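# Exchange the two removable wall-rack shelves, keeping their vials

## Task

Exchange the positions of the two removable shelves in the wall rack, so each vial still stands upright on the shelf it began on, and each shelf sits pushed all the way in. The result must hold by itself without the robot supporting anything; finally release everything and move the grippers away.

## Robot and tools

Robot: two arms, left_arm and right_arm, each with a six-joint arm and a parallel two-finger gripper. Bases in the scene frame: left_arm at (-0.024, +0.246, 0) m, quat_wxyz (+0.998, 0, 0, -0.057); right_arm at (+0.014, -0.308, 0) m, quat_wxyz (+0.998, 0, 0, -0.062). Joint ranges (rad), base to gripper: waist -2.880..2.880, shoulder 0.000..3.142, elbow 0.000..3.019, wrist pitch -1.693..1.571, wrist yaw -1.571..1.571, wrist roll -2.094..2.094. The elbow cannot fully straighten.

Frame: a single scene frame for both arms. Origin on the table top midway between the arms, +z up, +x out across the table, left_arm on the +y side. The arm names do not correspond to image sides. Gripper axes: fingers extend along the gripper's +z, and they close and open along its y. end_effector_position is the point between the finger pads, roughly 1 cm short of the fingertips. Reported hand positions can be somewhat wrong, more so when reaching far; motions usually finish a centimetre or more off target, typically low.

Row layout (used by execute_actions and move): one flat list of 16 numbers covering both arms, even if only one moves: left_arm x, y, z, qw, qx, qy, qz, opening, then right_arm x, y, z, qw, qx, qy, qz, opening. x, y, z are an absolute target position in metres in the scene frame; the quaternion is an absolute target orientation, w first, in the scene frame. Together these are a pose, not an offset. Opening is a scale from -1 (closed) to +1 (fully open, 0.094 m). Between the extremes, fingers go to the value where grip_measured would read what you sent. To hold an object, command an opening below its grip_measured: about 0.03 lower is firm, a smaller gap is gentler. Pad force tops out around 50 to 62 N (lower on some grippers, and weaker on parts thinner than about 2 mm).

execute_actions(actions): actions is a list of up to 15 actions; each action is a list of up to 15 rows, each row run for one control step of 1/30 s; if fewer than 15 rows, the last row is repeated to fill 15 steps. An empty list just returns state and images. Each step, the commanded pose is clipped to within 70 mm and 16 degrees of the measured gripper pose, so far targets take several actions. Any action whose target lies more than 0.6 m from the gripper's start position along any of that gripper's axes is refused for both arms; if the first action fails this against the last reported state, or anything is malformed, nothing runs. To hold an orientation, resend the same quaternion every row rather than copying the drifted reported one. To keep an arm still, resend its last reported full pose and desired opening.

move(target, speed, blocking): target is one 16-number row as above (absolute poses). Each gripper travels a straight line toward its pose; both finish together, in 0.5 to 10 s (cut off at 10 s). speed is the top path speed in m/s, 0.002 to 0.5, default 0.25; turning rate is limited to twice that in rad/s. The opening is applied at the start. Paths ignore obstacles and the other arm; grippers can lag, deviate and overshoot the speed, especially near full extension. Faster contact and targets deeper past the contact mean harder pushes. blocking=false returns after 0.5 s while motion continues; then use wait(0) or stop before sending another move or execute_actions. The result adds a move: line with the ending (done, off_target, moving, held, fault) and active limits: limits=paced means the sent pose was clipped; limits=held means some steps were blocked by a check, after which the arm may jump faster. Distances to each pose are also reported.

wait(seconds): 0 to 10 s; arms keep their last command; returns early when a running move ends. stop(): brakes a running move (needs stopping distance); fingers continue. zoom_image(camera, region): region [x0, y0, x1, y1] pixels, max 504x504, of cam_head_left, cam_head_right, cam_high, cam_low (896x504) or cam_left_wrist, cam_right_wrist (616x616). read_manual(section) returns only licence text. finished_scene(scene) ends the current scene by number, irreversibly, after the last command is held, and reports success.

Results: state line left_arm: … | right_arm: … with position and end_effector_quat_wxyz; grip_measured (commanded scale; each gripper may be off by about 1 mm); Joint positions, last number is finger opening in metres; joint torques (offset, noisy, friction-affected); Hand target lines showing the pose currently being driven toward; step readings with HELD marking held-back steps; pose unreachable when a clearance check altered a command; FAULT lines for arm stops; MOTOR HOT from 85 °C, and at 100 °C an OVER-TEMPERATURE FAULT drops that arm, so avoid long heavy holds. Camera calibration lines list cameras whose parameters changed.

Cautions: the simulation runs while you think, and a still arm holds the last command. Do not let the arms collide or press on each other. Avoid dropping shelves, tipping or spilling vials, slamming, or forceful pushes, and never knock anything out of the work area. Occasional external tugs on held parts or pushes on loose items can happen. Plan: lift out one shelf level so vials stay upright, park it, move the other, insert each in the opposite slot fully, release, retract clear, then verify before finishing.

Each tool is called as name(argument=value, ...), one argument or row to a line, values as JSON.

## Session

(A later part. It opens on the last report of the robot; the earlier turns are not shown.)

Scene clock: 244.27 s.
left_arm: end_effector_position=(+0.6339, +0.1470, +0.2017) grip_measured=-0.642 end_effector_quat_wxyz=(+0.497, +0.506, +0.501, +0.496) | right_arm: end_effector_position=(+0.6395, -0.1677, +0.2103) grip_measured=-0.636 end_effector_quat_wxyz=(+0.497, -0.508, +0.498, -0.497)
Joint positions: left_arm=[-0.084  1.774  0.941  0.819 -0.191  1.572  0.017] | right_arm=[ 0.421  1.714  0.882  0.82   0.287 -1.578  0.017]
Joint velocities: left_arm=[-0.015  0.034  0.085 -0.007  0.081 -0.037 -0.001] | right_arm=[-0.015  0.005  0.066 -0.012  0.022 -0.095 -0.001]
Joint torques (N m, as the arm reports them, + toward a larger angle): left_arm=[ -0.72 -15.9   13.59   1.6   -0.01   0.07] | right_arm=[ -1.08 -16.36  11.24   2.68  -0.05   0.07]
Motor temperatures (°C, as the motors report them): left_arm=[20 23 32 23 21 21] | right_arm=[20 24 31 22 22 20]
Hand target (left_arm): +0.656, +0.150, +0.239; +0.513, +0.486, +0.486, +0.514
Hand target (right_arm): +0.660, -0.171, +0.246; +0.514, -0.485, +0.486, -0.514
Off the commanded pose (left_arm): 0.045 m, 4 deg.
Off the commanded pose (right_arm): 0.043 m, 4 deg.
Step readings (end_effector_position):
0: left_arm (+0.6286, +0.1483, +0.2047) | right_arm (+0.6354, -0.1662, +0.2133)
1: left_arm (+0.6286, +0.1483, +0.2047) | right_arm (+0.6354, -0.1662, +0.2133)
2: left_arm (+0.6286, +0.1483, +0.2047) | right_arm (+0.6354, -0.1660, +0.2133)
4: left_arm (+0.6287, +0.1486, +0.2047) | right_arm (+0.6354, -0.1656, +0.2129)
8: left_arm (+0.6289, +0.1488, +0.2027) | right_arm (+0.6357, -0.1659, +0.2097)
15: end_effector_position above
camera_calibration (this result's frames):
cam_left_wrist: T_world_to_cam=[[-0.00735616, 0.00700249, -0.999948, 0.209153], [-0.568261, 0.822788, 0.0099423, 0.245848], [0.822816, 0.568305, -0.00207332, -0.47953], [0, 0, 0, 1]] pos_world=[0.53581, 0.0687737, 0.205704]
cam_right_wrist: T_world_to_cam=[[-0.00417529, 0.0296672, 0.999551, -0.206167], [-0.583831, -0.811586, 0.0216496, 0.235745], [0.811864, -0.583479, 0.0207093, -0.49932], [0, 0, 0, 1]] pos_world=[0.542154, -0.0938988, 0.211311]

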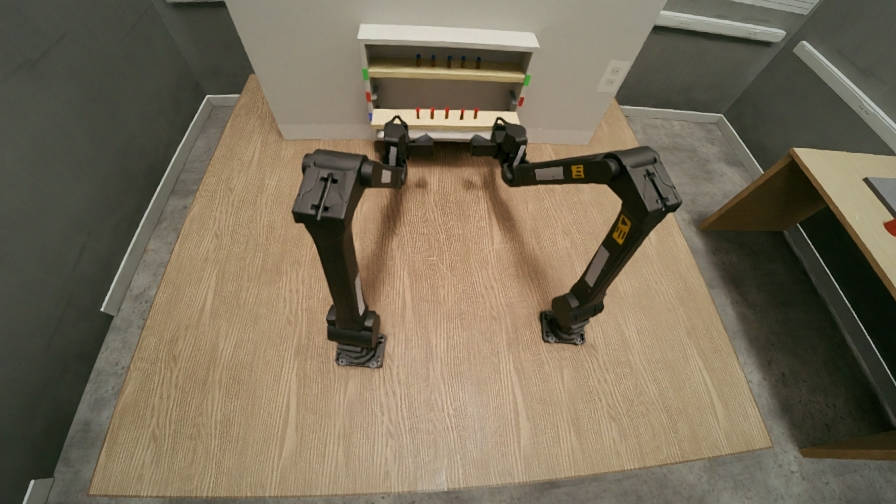

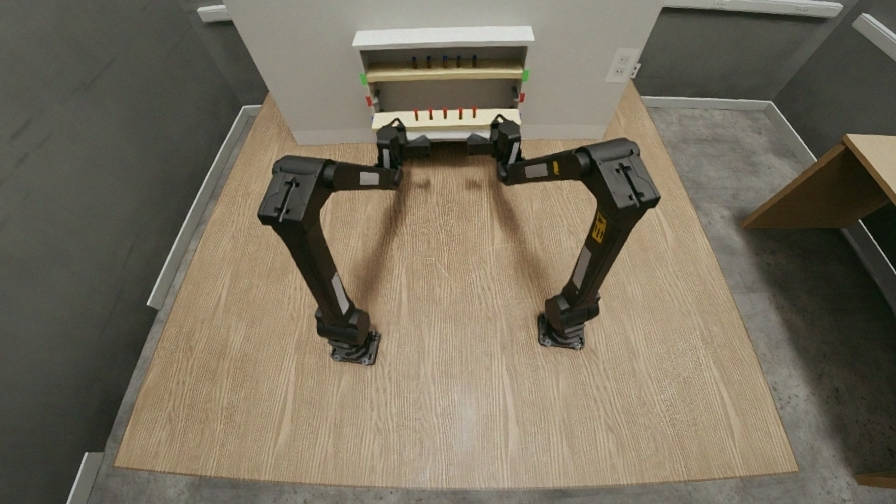

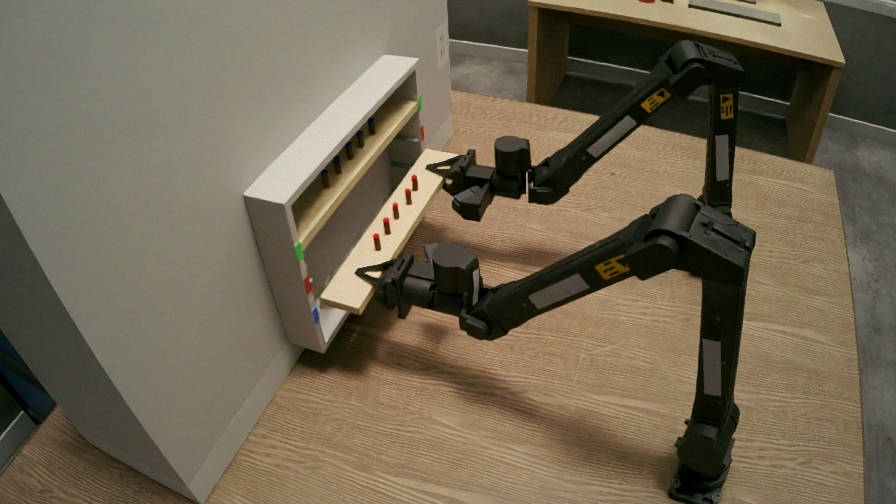

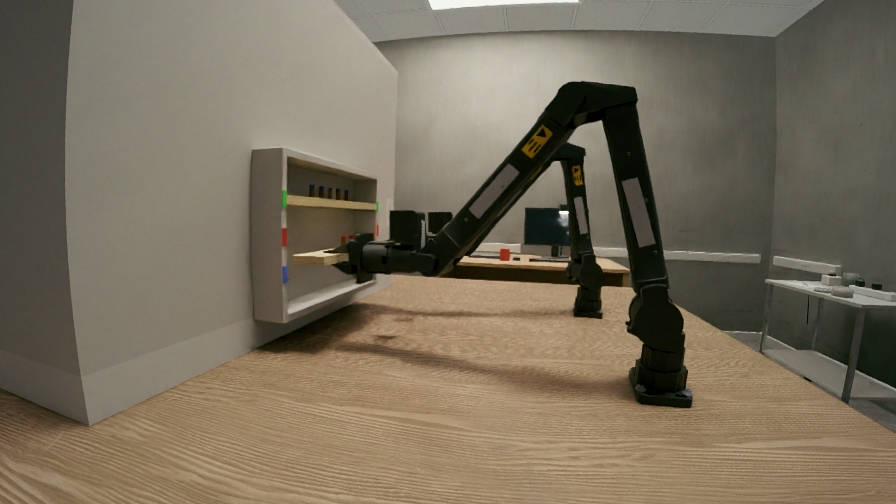

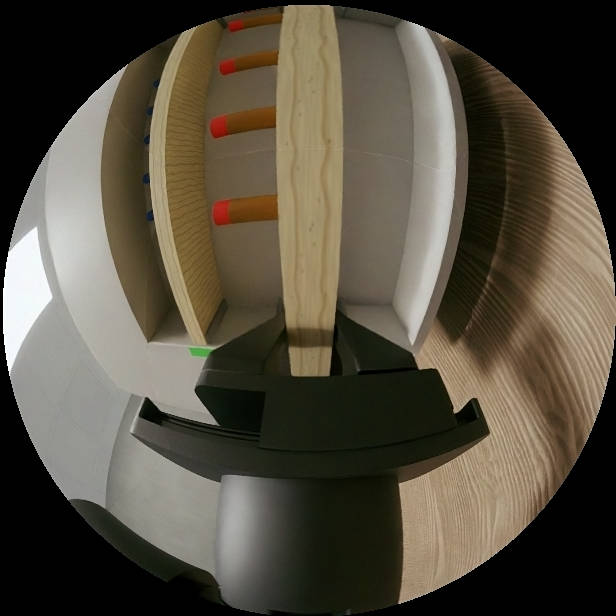

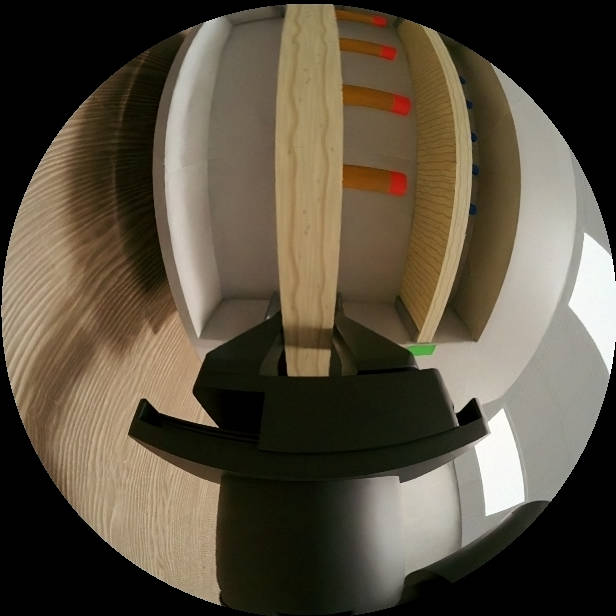

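execute_actions(
  actions=[
    [[0.6615,0.149,0.238,0.514,0.486,0.486,0.514,-0.69,0.6655,-0.17,0.245,0.514,-0.486,0.486,-0.514,-0.69],[0.663,0.149,0.238,0.515,0.485,0.485,0.515,-0.69,0.667,-0.17,0.245,0.515,-0.485,0.485,-0.515,-0.69],[0.6645,0.149,0.238,0.515,0.485,0.485,0.515,-0.69,0.6685,-0.17,0.245,0.515,-0.485,0.485,-0.515,-0.69],[0.666,0.149,0.238,0.515,0.485,0.485,0.515,-0.69,0.67,-0.17,0.2445,0.515,-0.485,0.485,-0.515,-0.69],[0.6675,0.149,0.238,0.515,0.485,0.485,0.515,-0.69,0.6715,-0.17,0.2445,0.515,-0.485,0.485,-0.515,-0.69],[0.669,0.149,0.238,0.516,0.484,0.484,0.516,-0.69,0.673,-0.17,0.244,0.516,-0.484,0.484,-0.516,-0.69],[0.6705,0.149,0.238,0.516,0.484,0.484,0.516,-0.69,0.6745,-0.17,0.244,0.516,-0.484,0.484,-0.516,-0.69],[0.672,0.149,0.238,0.516,0.484,0.484,0.516,-0.69,0.676,-0.17,0.244,0.516,-0.484,0.484,-0.516,-0.69],[0.6735,0.149,0.238,0.516,0.484,0.484,0.516,-0.69,0.6775,-0.17,0.244,0.516,-0.484,0.484,-0.516,-0.69],[0.675,0.149,0.238,0.516,0.484,0.484,0.516,-0.69,0.679,-0.17,0.244,0.516,-0.484,0.484,-0.516,-0.69],[0.6765,0.149,0.238,0.516,0.484,0.484,0.516,-0.69,0.6805,-0.17,0.244,0.516,-0.484,0.484,-0.516,-0.69],[0.678,0.149,0.238,0.516,0.484,0.484,0.516,-0.69,0.682,-0.17,0.244,0.516,-0.484,0.484,-0.516,-0.69],[0.6795,0.149,0.238,0.516,0.484,0.484,0.516,-0.69,0.6835,-0.17,0.244,0.516,-0.484,0.484,-0.516,-0.69],[0.681,0.149,0.238,0.516,0.484,0.484,0.516,-0.69,0.685,-0.17,0.244,0.516,-0.484,0.484,-0.516,-0.69],[0.6825,0.149,0.238,0.516,0.484,0.484,0.516,-0.69,0.6865,-0.17,0.244,0.516,-0.484,0.484,-0.516,-0.69]],
  ],
)

zoom_image(
  camera="cam_head_right",
  region=[350, 70, 540, 150],
)

Scene clock: 269.60 s.
left_arm: end_effector_position=(+0.6543, +0.1467, +0.2008) grip_measured=-0.642 end_effector_quat_wxyz=(+0.499, +0.504, +0.500, +0.497) | right_arm: end_effector_position=(+0.6599, -0.1674, +0.2088) grip_measured=-0.636 end_effector_quat_wxyz=(+0.499, -0.506, +0.497, -0.499)
Joint positions: left_arm=[-0.077  1.818  1.001  0.809 -0.185  1.572  0.017] | right_arm=[ 0.409  1.76   0.938  0.816  0.276 -1.578  0.017]
Joint velocities: left_arm=[ 0.015  0.073  0.125 -0.056 -0.037 -0.051 -0.001] | right_arm=[-0.034  0.073  0.11  -0.051 -0.022 -0.066 -0.001]
Joint torques (N m, as the arm reports them, + toward a larger angle): left_arm=[ -1.1  -16.05  14.04   1.76   0.09   0.09] | right_arm=[ -1.09 -17.31  11.59   2.64  -0.06   0.06]
Motor temperatures (°C, as the motors report them): left_arm=[20 23 36 23 21 21] | right_arm=[20 24 35 21 22 20]
Hand target (left_arm): +0.678, +0.149, +0.239; +0.515, +0.484, +0.484, +0.516
Hand target (right_arm): +0.682, -0.171, +0.245; +0.516, -0.484, +0.484, -0.516
Off the commanded pose (left_arm): 0.047 m, 4 deg.
Off the commanded pose (right_arm): 0.044 m, 4 deg.
Step readings (end_effector_position):
0: left_arm (+0.6357, +0.1466, +0.2039) | right_arm (+0.6410, -0.1679, +0.2119)
1: left_arm (+0.6357, +0.1466, +0.2037) | right_arm (+0.6410, -0.1679, +0.2117)
2: left_arm (+0.6358, +0.1466, +0.2036) | right_arm (+0.6413, -0.1678, +0.2116)
4: left_arm (+0.6374, +0.1467, +0.2035) | right_arm (+0.6430, -0.1678, +0.2115)
8: left_arm (+0.6435, +0.1468, +0.2027) | right_arm (+0.6493, -0.1676, +0.2103)
15: end_effector_position above
camera_calibration (this result's frames):
cam_left_wrist: T_world_to_cam=[[-0.00100965, 0.00568865, -0.999983, 0.20441], [-0.568937, 0.822364, 0.00525266, 0.259217], [0.82238, 0.568933, 0.00240618, -0.496888], [0, 0, 0, 1]] pos_world=[0.556315, 0.0683622, 0.20424]
cam_right_wrist: T_world_to_cam=[[-0.010711, 0.0276067, 0.999561, -0.200594], [-0.584265, -0.811402, 0.0161492, 0.24934], [0.811492, -0.583836, 0.0248205, -0.516339], [0, 0, 0, 1]] pos_world=[0.562537, -0.093605, 0.209295]

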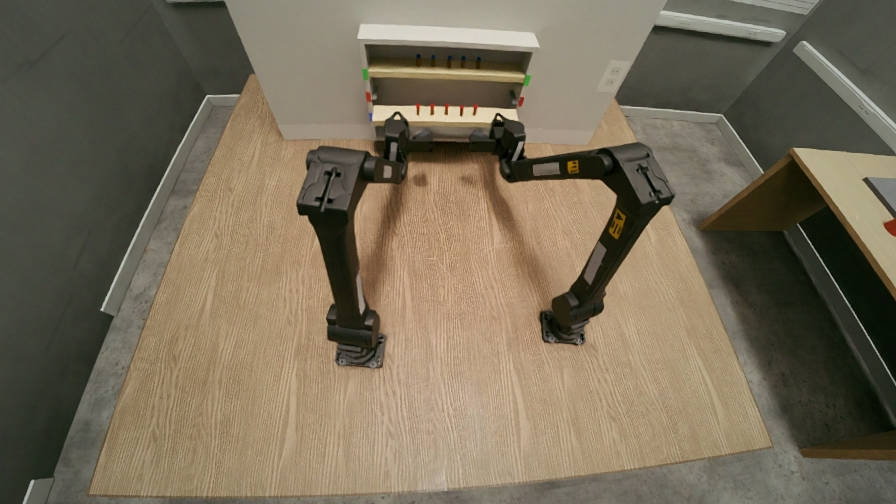

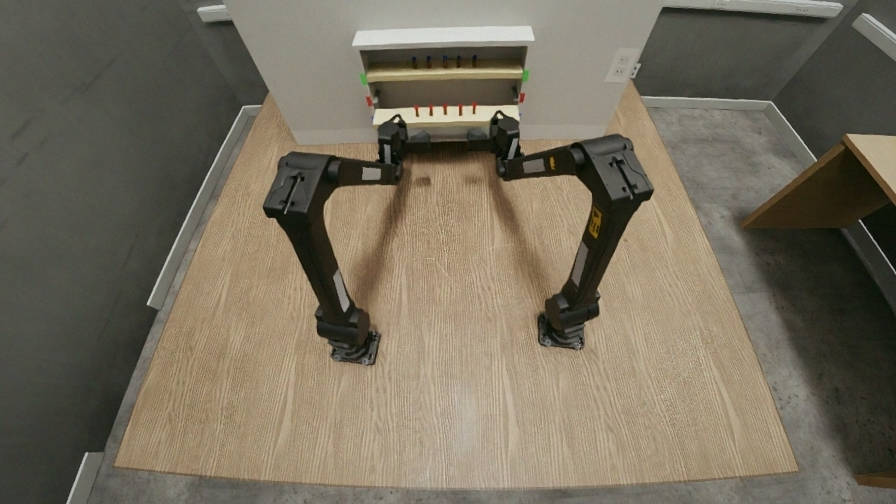

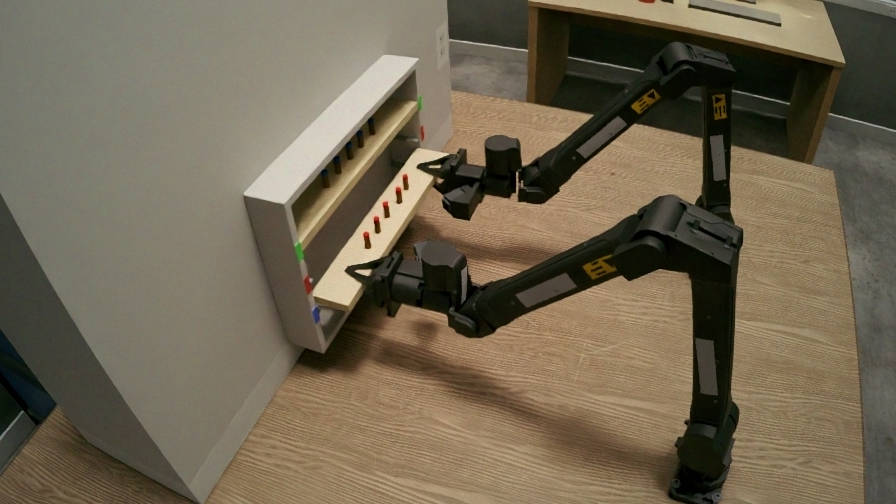

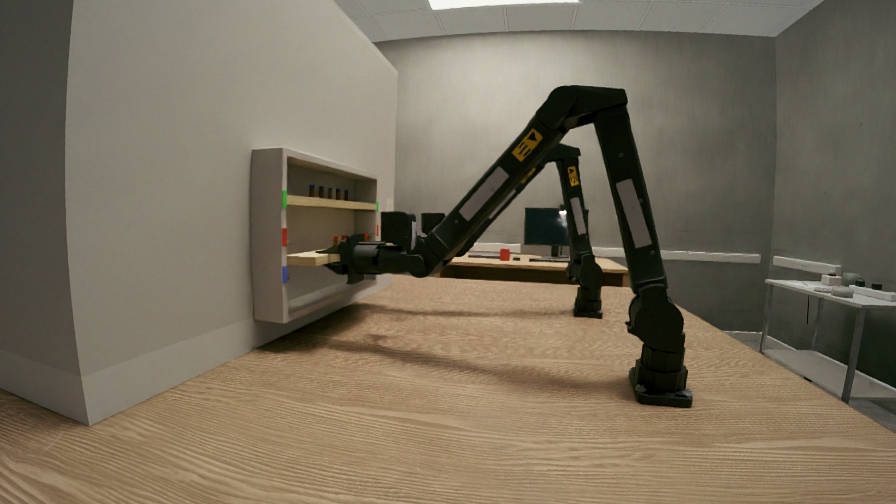

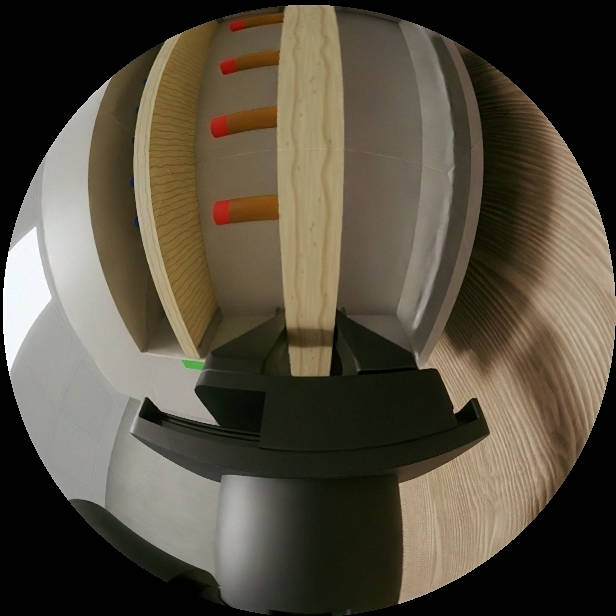

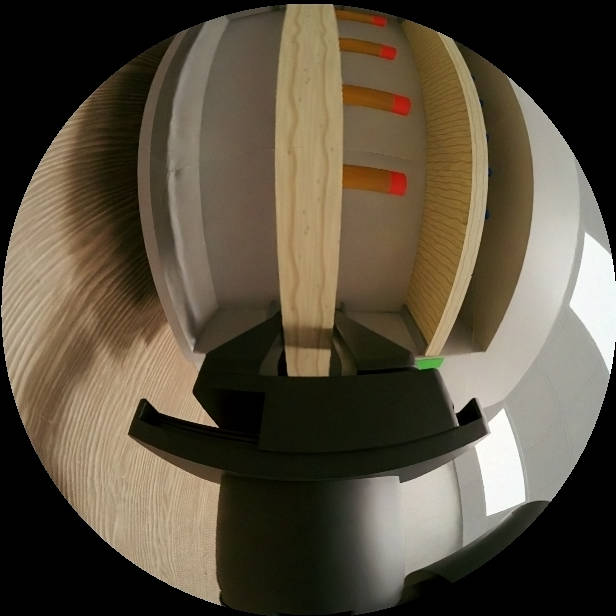

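Region (350, 70, 540, 150) of cam_head_right's 896x504 image, scaled by 2.653, with more detail than that image has; it fills the top 212 rows of this view, and the rest is white.

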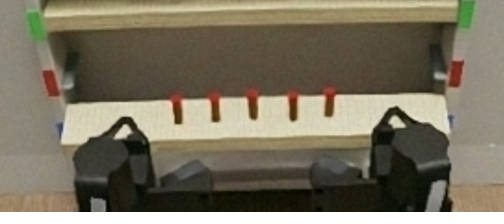

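execute_actions(
  actions=[
    [[0.684,0.149,0.238,0.516,0.484,0.484,0.516,-0.69,0.688,-0.17,0.244,0.516,-0.484,0.484,-0.516,-0.69],[0.686,0.149,0.2375,0.516,0.484,0.484,0.516,-0.69,0.69,-0.17,0.2435,0.516,-0.484,0.484,-0.516,-0.69],[0.688,0.149,0.237,0.516,0.484,0.484,0.516,-0.69,0.692,-0.17,0.243,0.516,-0.484,0.484,-0.516,-0.69],[0.69,0.149,0.2365,0.516,0.484,0.484,0.516,-0.69,0.694,-0.17,0.2425,0.516,-0.484,0.484,-0.516,-0.69],[0.6925,0.149,0.236,0.516,0.484,0.484,0.516,-0.69,0.6965,-0.17,0.242,0.516,-0.484,0.484,-0.516,-0.69],[0.695,0.149,0.2355,0.517,0.483,0.483,0.517,-0.69,0.699,-0.17,0.2415,0.517,-0.483,0.483,-0.517,-0.69],[0.698,0.149,0.235,0.517,0.483,0.483,0.517,-0.69,0.702,-0.17,0.241,0.517,-0.483,0.483,-0.517,-0.69],[0.701,0.149,0.2343,0.517,0.483,0.483,0.517,-0.69,0.705,-0.17,0.2403,0.517,-0.483,0.483,-0.517,-0.69],[0.704,0.149,0.2336,0.517,0.483,0.483,0.517,-0.69,0.708,-0.17,0.2396,0.517,-0.483,0.483,-0.517,-0.69],[0.707,0.149,0.233,0.517,0.483,0.483,0.517,-0.69,0.711,-0.17,0.239,0.517,-0.483,0.483,-0.517,-0.69],[0.71,0.149,0.2323,0.517,0.483,0.483,0.517,-0.69,0.714,-0.17,0.2383,0.517,-0.483,0.483,-0.517,-0.69],[0.713,0.149,0.2316,0.517,0.483,0.483,0.517,-0.69,0.717,-0.17,0.2376,0.517,-0.483,0.483,-0.517,-0.69],[0.716,0.149,0.231,0.518,0.482,0.482,0.518,-0.69,0.72,-0.17,0.237,0.518,-0.482,0.482,-0.518,-0.69],[0.719,0.149,0.2303,0.518,0.482,0.482,0.518,-0.69,0.723,-0.17,0.2363,0.518,-0.482,0.482,-0.518,-0.69],[0.722,0.149,0.2296,0.518,0.482,0.482,0.518,-0.69,0.726,-0.17,0.2356,0.518,-0.482,0.482,-0.518,-0.69]],
    [[0.725,0.149,0.229,0.518,0.482,0.482,0.518,-0.69,0.729,-0.17,0.235,0.518,-0.482,0.482,-0.518,-0.69],[0.728,0.149,0.2283,0.518,0.482,0.482,0.518,-0.69,0.732,-0.17,0.2343,0.518,-0.482,0.482,-0.518,-0.69],[0.731,0.149,0.2276,0.518,0.482,0.482,0.518,-0.69,0.735,-0.17,0.2336,0.518,-0.482,0.482,-0.518,-0.69],[0.733,0.149,0.227,0.518,0.482,0.482,0.518,-0.69,0.737,-0.17,0.233,0.518,-0.482,0.482,-0.518,-0.69],[0.735,0.149,0.2265,0.518,0.482,0.482,0.518,-0.69,0.739,-0.17,0.2325,0.518,-0.482,0.482,-0.518,-0.69],[0.737,0.149,0.226,0.518,0.482,0.482,0.518,-0.69,0.741,-0.17,0.232,0.518,-0.482,0.482,-0.518,-0.69],[0.738,0.149,0.2255,0.518,0.482,0.482,0.518,-0.69,0.742,-0.17,0.2315,0.518,-0.482,0.482,-0.518,-0.69]],
  ],
)

zoom_image(
  camera="cam_low",
  region=[260, 180, 400, 310],
)

Scene clock: 305.90 s.
left_arm: end_effector_position=(+0.7135, +0.1461, +0.1844) grip_measured=-0.642 end_effector_quat_wxyz=(+0.500, +0.503, +0.499, +0.498) | right_arm: end_effector_position=(+0.7189, -0.1670, +0.1923) grip_measured=-0.636 end_effector_quat_wxyz=(+0.499, -0.505, +0.497, -0.499)
Joint positions: left_arm=[-0.058  1.962  1.181  0.777 -0.167  1.572  0.017] | right_arm=[ 0.38   1.904  1.107  0.793  0.249 -1.578  0.017]
Joint velocities: left_arm=[-0.005 -0.024  0.002 -0.012  0.007 -0.051 -0.001] | right_arm=[ 0.015 -0.005 -0.002  0.002 -0.095  0.066  0.001]
Joint torques (N m, as the arm reports them, + toward a larger angle): left_arm=[ -0.96 -18.85  14.31   1.78   0.04   0.08] | right_arm=[ -0.39 -20.09  11.74   2.77  -0.05   0.06]
Motor temperatures (°C, as the motors report them): left_arm=[20 24 38 23 21 21] | right_arm=[20 24 38 21 22 20]
Hand target (left_arm): +0.733, +0.149, +0.226; +0.517, +0.482, +0.482, +0.518
Hand target (right_arm): +0.738, -0.171, +0.232; +0.518, -0.481, +0.482, -0.518
Off the commanded pose (left_arm): 0.048 m, 4 deg.
Off the commanded pose (right_arm): 0.046 m, 4 deg.
Step readings (end_effector_position; steps 1 to 15: 1st action; 16 to 30: 2nd action):
0: left_arm (+0.6575, +0.1465, +0.2013) | right_arm (+0.6631, -0.1678, +0.2092)
1: left_arm (+0.6575, +0.1464, +0.2013) | right_arm (+0.6631, -0.1678, +0.2092)
2: left_arm (+0.6579, +0.1466, +0.2013) | right_arm (+0.6633, -0.1676, +0.2092)
4: left_arm (+0.6600, +0.1466, +0.2011) | right_arm (+0.6655, -0.1675, +0.2090)
8: left_arm (+0.6693, +0.1467, +0.2010) | right_arm (+0.6749, -0.1671, +0.2088)
15: left_arm (+0.6911, +0.1463, +0.1949) | right_arm (+0.6966, -0.1672, +0.2026)
16: left_arm (+0.6940, +0.1465, +0.1937) | right_arm (+0.6995, -0.1672, +0.2016)
17: left_arm (+0.6969, +0.1463, +0.1924) | right_arm (+0.7025, -0.1673, +0.2003)
19: left_arm (+0.7026, +0.1462, +0.1900) | right_arm (+0.7081, -0.1673, +0.1979)
23: left_arm (+0.7115, +0.1462, +0.1861) | right_arm (+0.7169, -0.1670, +0.1942)
30: end_effector_position above
camera_calibration (this result's frames):
cam_left_wrist: T_world_to_cam=[[0.0019715, 0.00503795, -0.999985, 0.186107], [-0.569263, 0.82215, 0.00301969, 0.294164], [0.822153, 0.569249, 0.00448879, -0.545443], [0, 0, 0, 1]] pos_world=[0.615527, 0.0677086, 0.187664]
cam_right_wrist: T_world_to_cam=[[-0.0128441, 0.0269064, 0.999555, -0.182111], [-0.585536, -0.810521, 0.0142939, 0.285838], [0.810545, -0.585092, 0.0261651, -0.563347], [0, 0, 0, 1]] pos_world=[0.621648, -0.093032, 0.192684]

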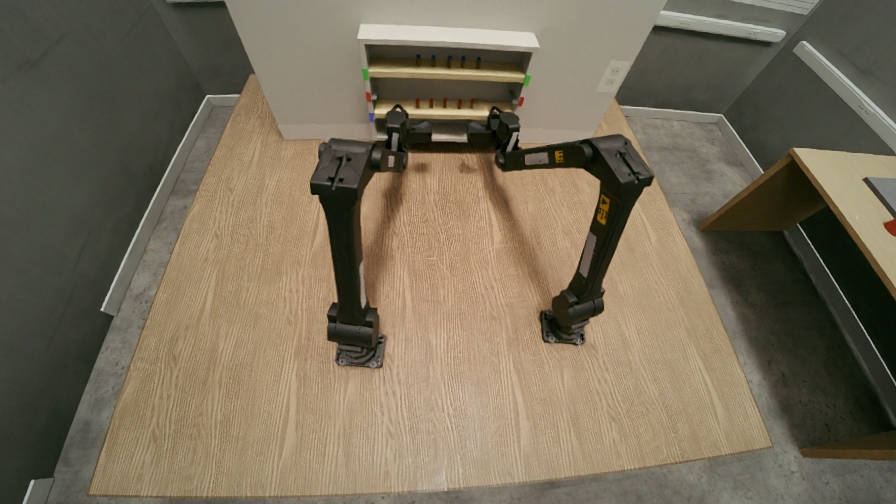

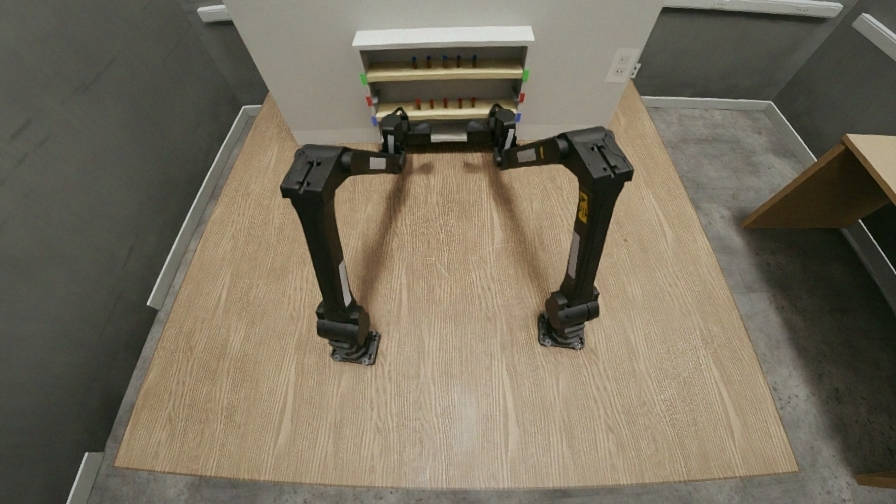

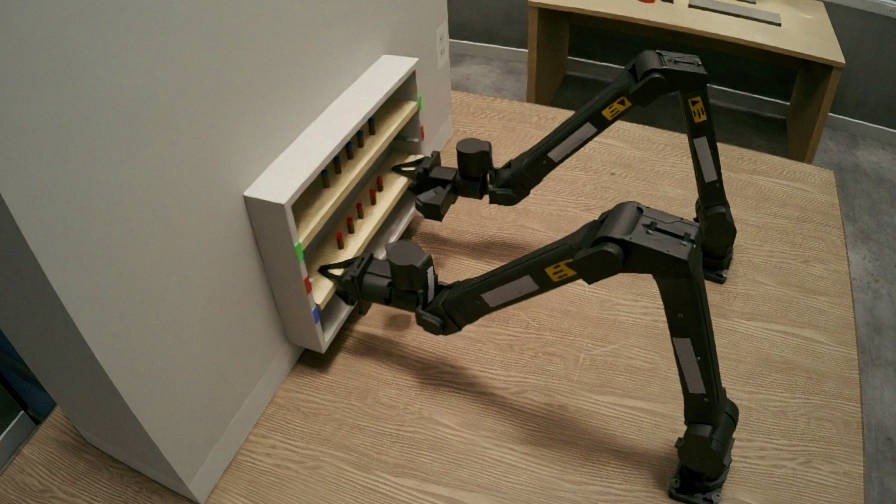

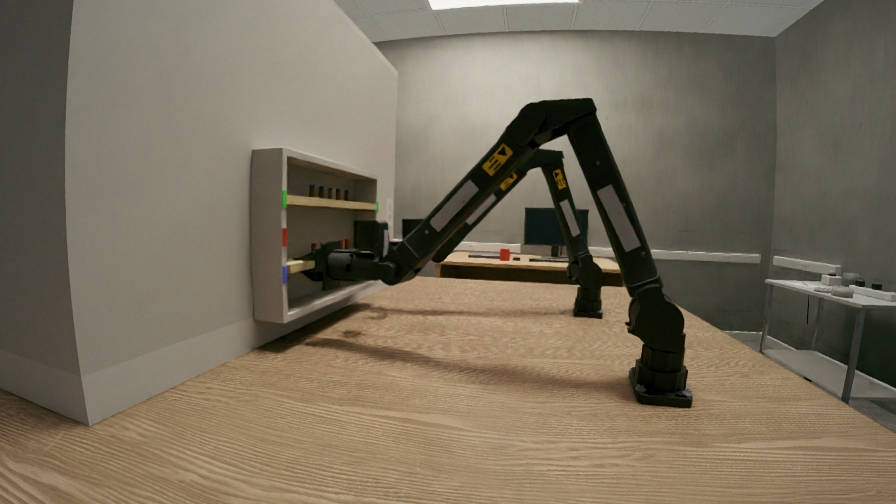

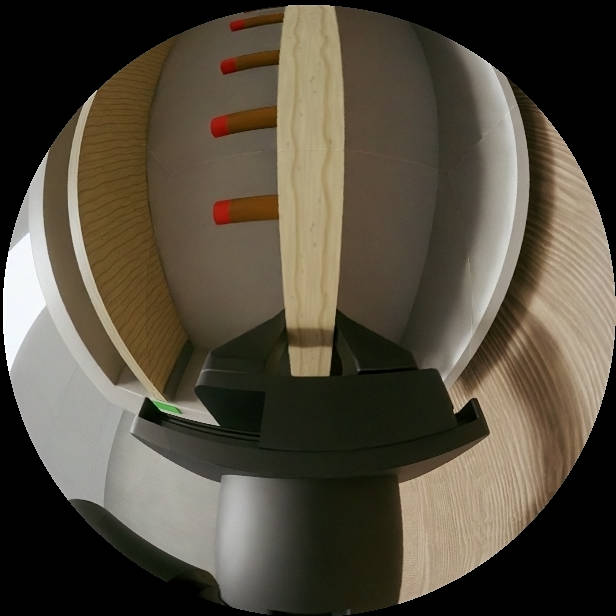

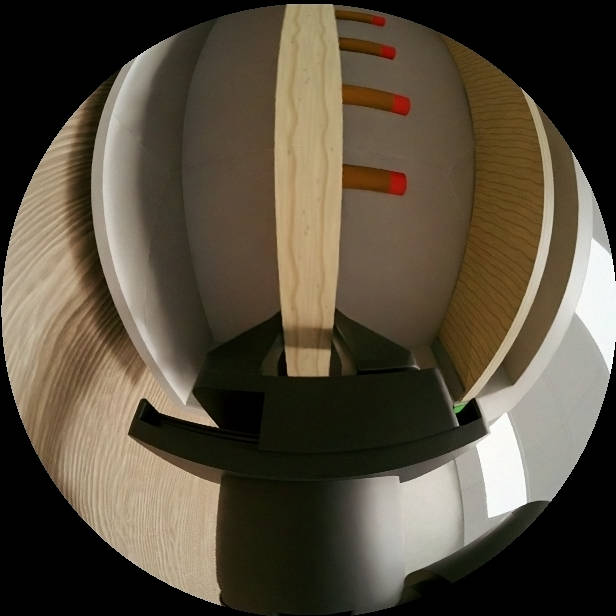

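Region (260, 180, 400, 310) of cam_low's 896x504 image, scaled by 3.600, with more detail than that image has; it fills the top 468 rows of this view, and the rest is white.

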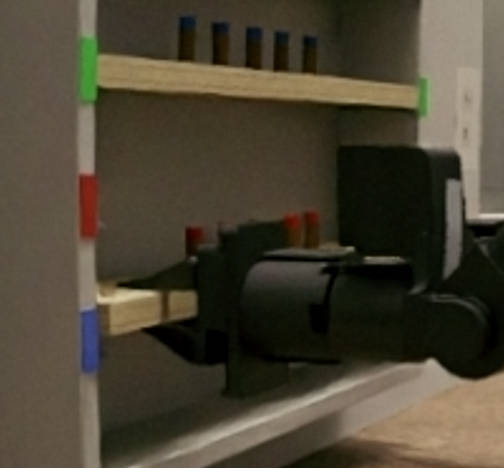

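execute_actions(
  actions=[
    [[0.738,0.149,0.2245,0.518,0.482,0.482,0.518,-0.69,0.742,-0.17,0.2305,0.518,-0.482,0.482,-0.518,-0.69],[0.738,0.149,0.2235,0.518,0.482,0.482,0.518,-0.69,0.742,-0.17,0.2295,0.518,-0.482,0.482,-0.518,-0.69],[0.738,0.149,0.2225,0.518,0.482,0.482,0.518,-0.69,0.742,-0.17,0.2285,0.518,-0.482,0.482,-0.518,-0.69],[0.738,0.149,0.2215,0.518,0.482,0.482,0.518,-0.69,0.742,-0.17,0.2275,0.518,-0.482,0.482,-0.518,-0.69],[0.738,0.149,0.2205,0.518,0.482,0.482,0.518,-0.69,0.742,-0.17,0.2262,0.518,-0.482,0.482,-0.518,-0.69],[0.738,0.149,0.2197,0.518,0.482,0.482,0.518,-0.69,0.742,-0.17,0.2252,0.518,-0.482,0.482,-0.518,-0.69],[0.738,0.149,0.219,0.518,0.482,0.482,0.518,-0.69,0.742,-0.17,0.2243,0.518,-0.482,0.482,-0.518,-0.69],[0.738,0.149,0.2183,0.518,0.482,0.482,0.518,-0.69,0.742,-0.17,0.2235,0.518,-0.482,0.482,-0.518,-0.69],[0.738,0.149,0.2176,0.518,0.482,0.482,0.518,-0.69,0.742,-0.17,0.2228,0.518,-0.482,0.482,-0.518,-0.69],[0.738,0.149,0.217,0.518,0.482,0.482,0.518,-0.69,0.742,-0.17,0.2221,0.518,-0.482,0.482,-0.518,-0.69],[0.738,0.149,0.2163,0.518,0.482,0.482,0.518,-0.69,0.742,-0.17,0.2214,0.518,-0.482,0.482,-0.518,-0.69],[0.738,0.149,0.2156,0.518,0.482,0.482,0.518,-0.69,0.742,-0.17,0.2207,0.518,-0.482,0.482,-0.518,-0.69],[0.738,0.149,0.215,0.518,0.482,0.482,0.518,-0.69,0.742,-0.17,0.22,0.518,-0.482,0.482,-0.518,-0.69],[0.738,0.149,0.2143,0.518,0.482,0.482,0.518,-0.69,0.742,-0.17,0.2193,0.518,-0.482,0.482,-0.518,-0.69],[0.738,0.149,0.2136,0.518,0.482,0.482,0.518,-0.69,0.742,-0.17,0.2186,0.518,-0.482,0.482,-0.518,-0.69]],
    [[0.738,0.149,0.213,0.518,0.482,0.482,0.518,-0.69,0.742,-0.17,0.218,0.518,-0.482,0.482,-0.518,-0.69],[0.738,0.149,0.2123,0.518,0.482,0.482,0.518,-0.69,0.742,-0.17,0.2173,0.518,-0.482,0.482,-0.518,-0.69],[0.738,0.149,0.2116,0.518,0.482,0.482,0.518,-0.69,0.742,-0.17,0.2166,0.518,-0.482,0.482,-0.518,-0.69]],
  ],
)

zoom_image(
  camera="cam_low",
  region=[260, 180, 400, 310],
)

Scene clock: 328.37 s.
left_arm: end_effector_position=(+0.7143, +0.1462, +0.1742) grip_measured=-0.642 end_effector_quat_wxyz=(+0.496, +0.507, +0.502, +0.495) | right_arm: end_effector_position=(+0.7200, -0.1670, +0.1808) grip_measured=-0.636 end_effector_quat_wxyz=(+0.497, -0.507, +0.499, -0.497)
Joint positions: left_arm=[-0.058  1.976  1.181  0.777 -0.166  1.572  0.017] | right_arm=[ 0.38   1.924  1.107  0.803  0.249 -1.575  0.017]
Joint velocities: left_arm=[ 0.005  0.005 -0.012 -0.012  0.022  0.007  0.   ] | right_arm=[-0.005 -0.015 -0.022  0.007 -0.022  0.022  0.001]
Joint torques (N m, as the arm reports them, + toward a larger angle): left_arm=[ -0.84 -17.94  13.82   2.99   0.03   0.09] | right_arm=[ -0.39 -19.68  11.25   3.86  -0.05   0.03]
Motor temperatures (°C, as the motors report them): left_arm=[20 24 39 23 21 21] | right_arm=[20 25 39 21 22 20]
Hand target (left_arm): +0.734, +0.149, +0.212; +0.517, +0.482, +0.482, +0.518
Hand target (right_arm): +0.738, -0.171, +0.217; +0.517, -0.481, +0.482, -0.518
Off the commanded pose (left_arm): 0.044 m, 5 deg.
Off the commanded pose (right_arm): 0.042 m, 5 deg.
Step readings (end_effector_position; steps 1 to 15: 1st action; 16 to 30: 2nd action):
0: left_arm (+0.7135, +0.1461, +0.1844) | right_arm (+0.7189, -0.1670, +0.1923)
1: left_arm (+0.7136, +0.1464, +0.1844) | right_arm (+0.7189, -0.1670, +0.1923)
2: left_arm (+0.7136, +0.1464, +0.1844) | right_arm (+0.7189, -0.1670, +0.1923)
4: left_arm (+0.7136, +0.1464, +0.1842) | right_arm (+0.7189, -0.1670, +0.1921)
8: left_arm (+0.7138, +0.1463, +0.1820) | right_arm (+0.7191, -0.1669, +0.1894)
15: left_arm (+0.7142, +0.1462, +0.1745) | right_arm (+0.7199, -0.1670, +0.1810)
16: left_arm (+0.7142, +0.1462, +0.1745) | right_arm (+0.7199, -0.1670, +0.1808)
17: left_arm (+0.7142, +0.1462, +0.1745) | right_arm (+0.7200, -0.1670, +0.1806)
19: left_arm (+0.7143, +0.1462, +0.1742) | right_arm (+0.7200, -0.1670, +0.1809)
23: left_arm (+0.7143, +0.1462, +0.1742) | right_arm (+0.7200, -0.1670, +0.1808)
30: end_effector_position above
camera_calibration (this result's frames):
cam_left_wrist: T_world_to_cam=[[-0.0119339, 0.00782609, -0.999898, 0.185419], [-0.569147, 0.822129, 0.0132275, 0.292662], [0.822149, 0.569247, -0.00535699, -0.544323], [0, 0, 0, 1]] pos_world=[0.616295, 0.0677968, 0.178613]
cam_right_wrist: T_world_to_cam=[[-0.00285114, 0.0264726, 0.999645, -0.177866], [-0.585694, -0.810291, 0.0197877, 0.285849], [0.810527, -0.58543, 0.0178151, -0.5625], [0, 0, 0, 1]] pos_world=[0.622834, -0.092975, 0.182168]

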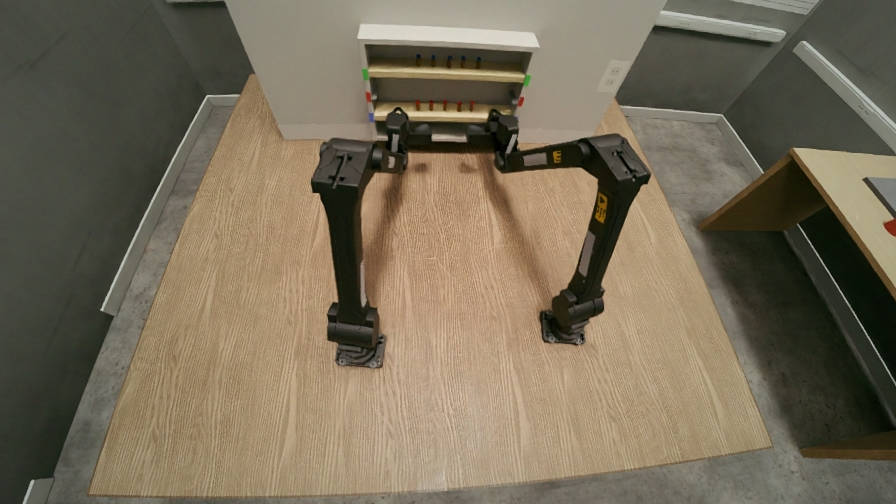

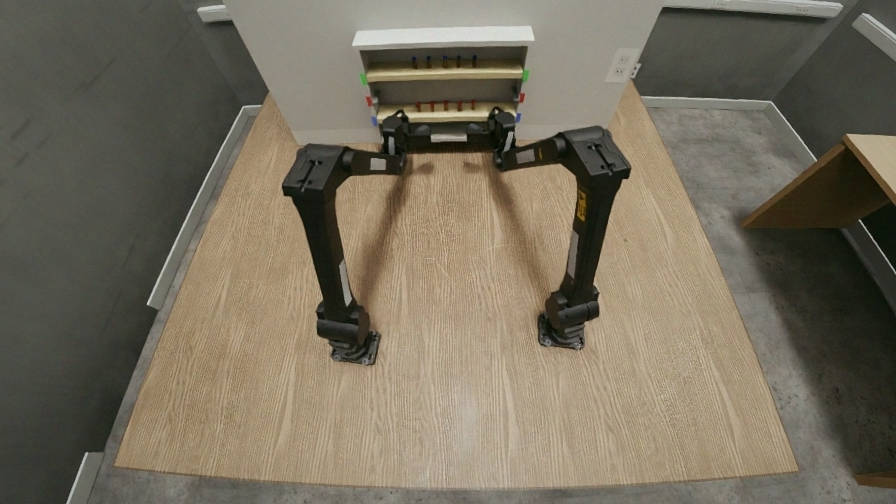

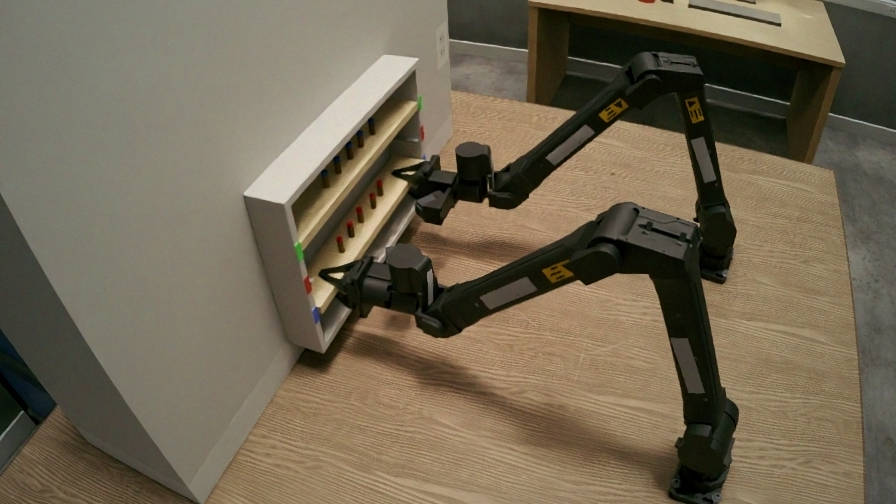

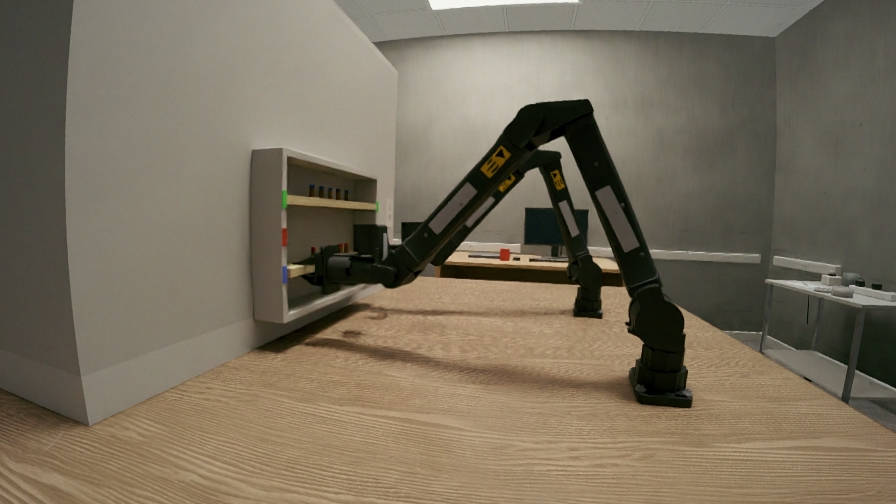

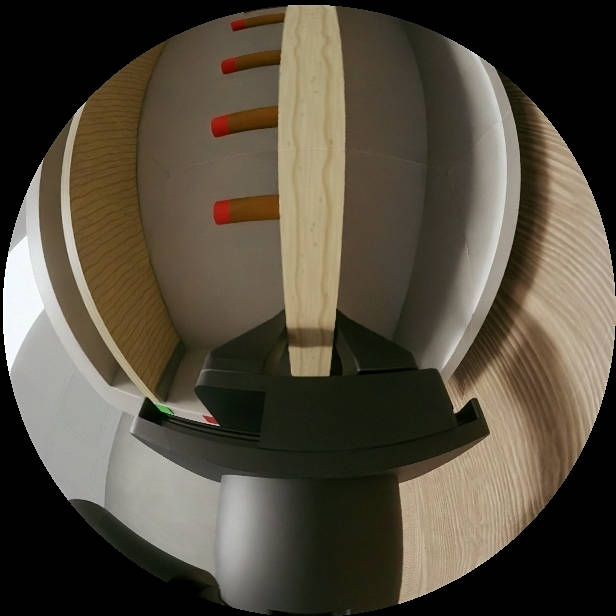

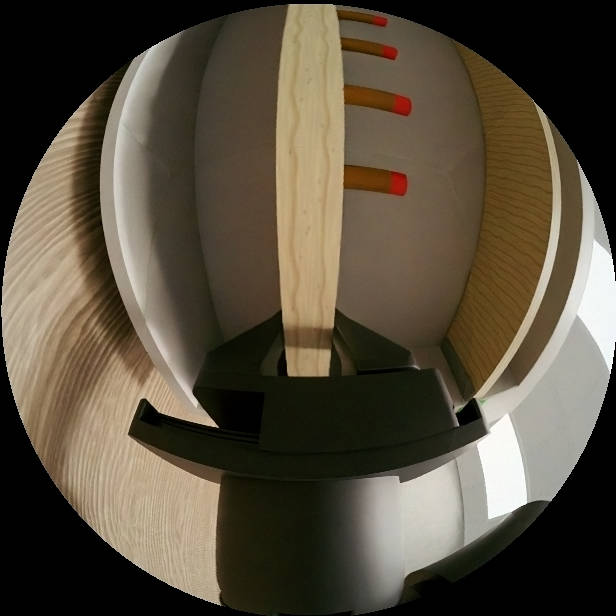

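Region (260, 180, 400, 310) of cam_low's 896x504 image, scaled by 3.600, with more detail than that image has; it fills the top 468 rows of this view, and the rest is white.

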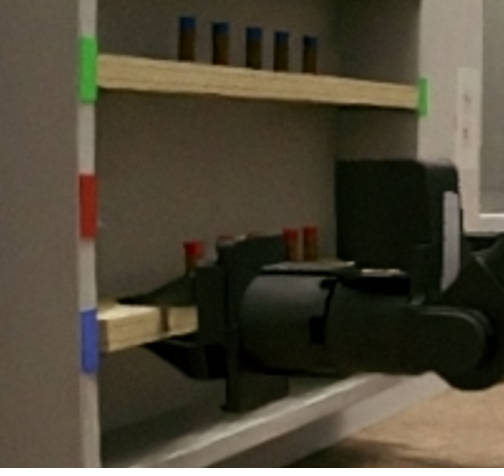

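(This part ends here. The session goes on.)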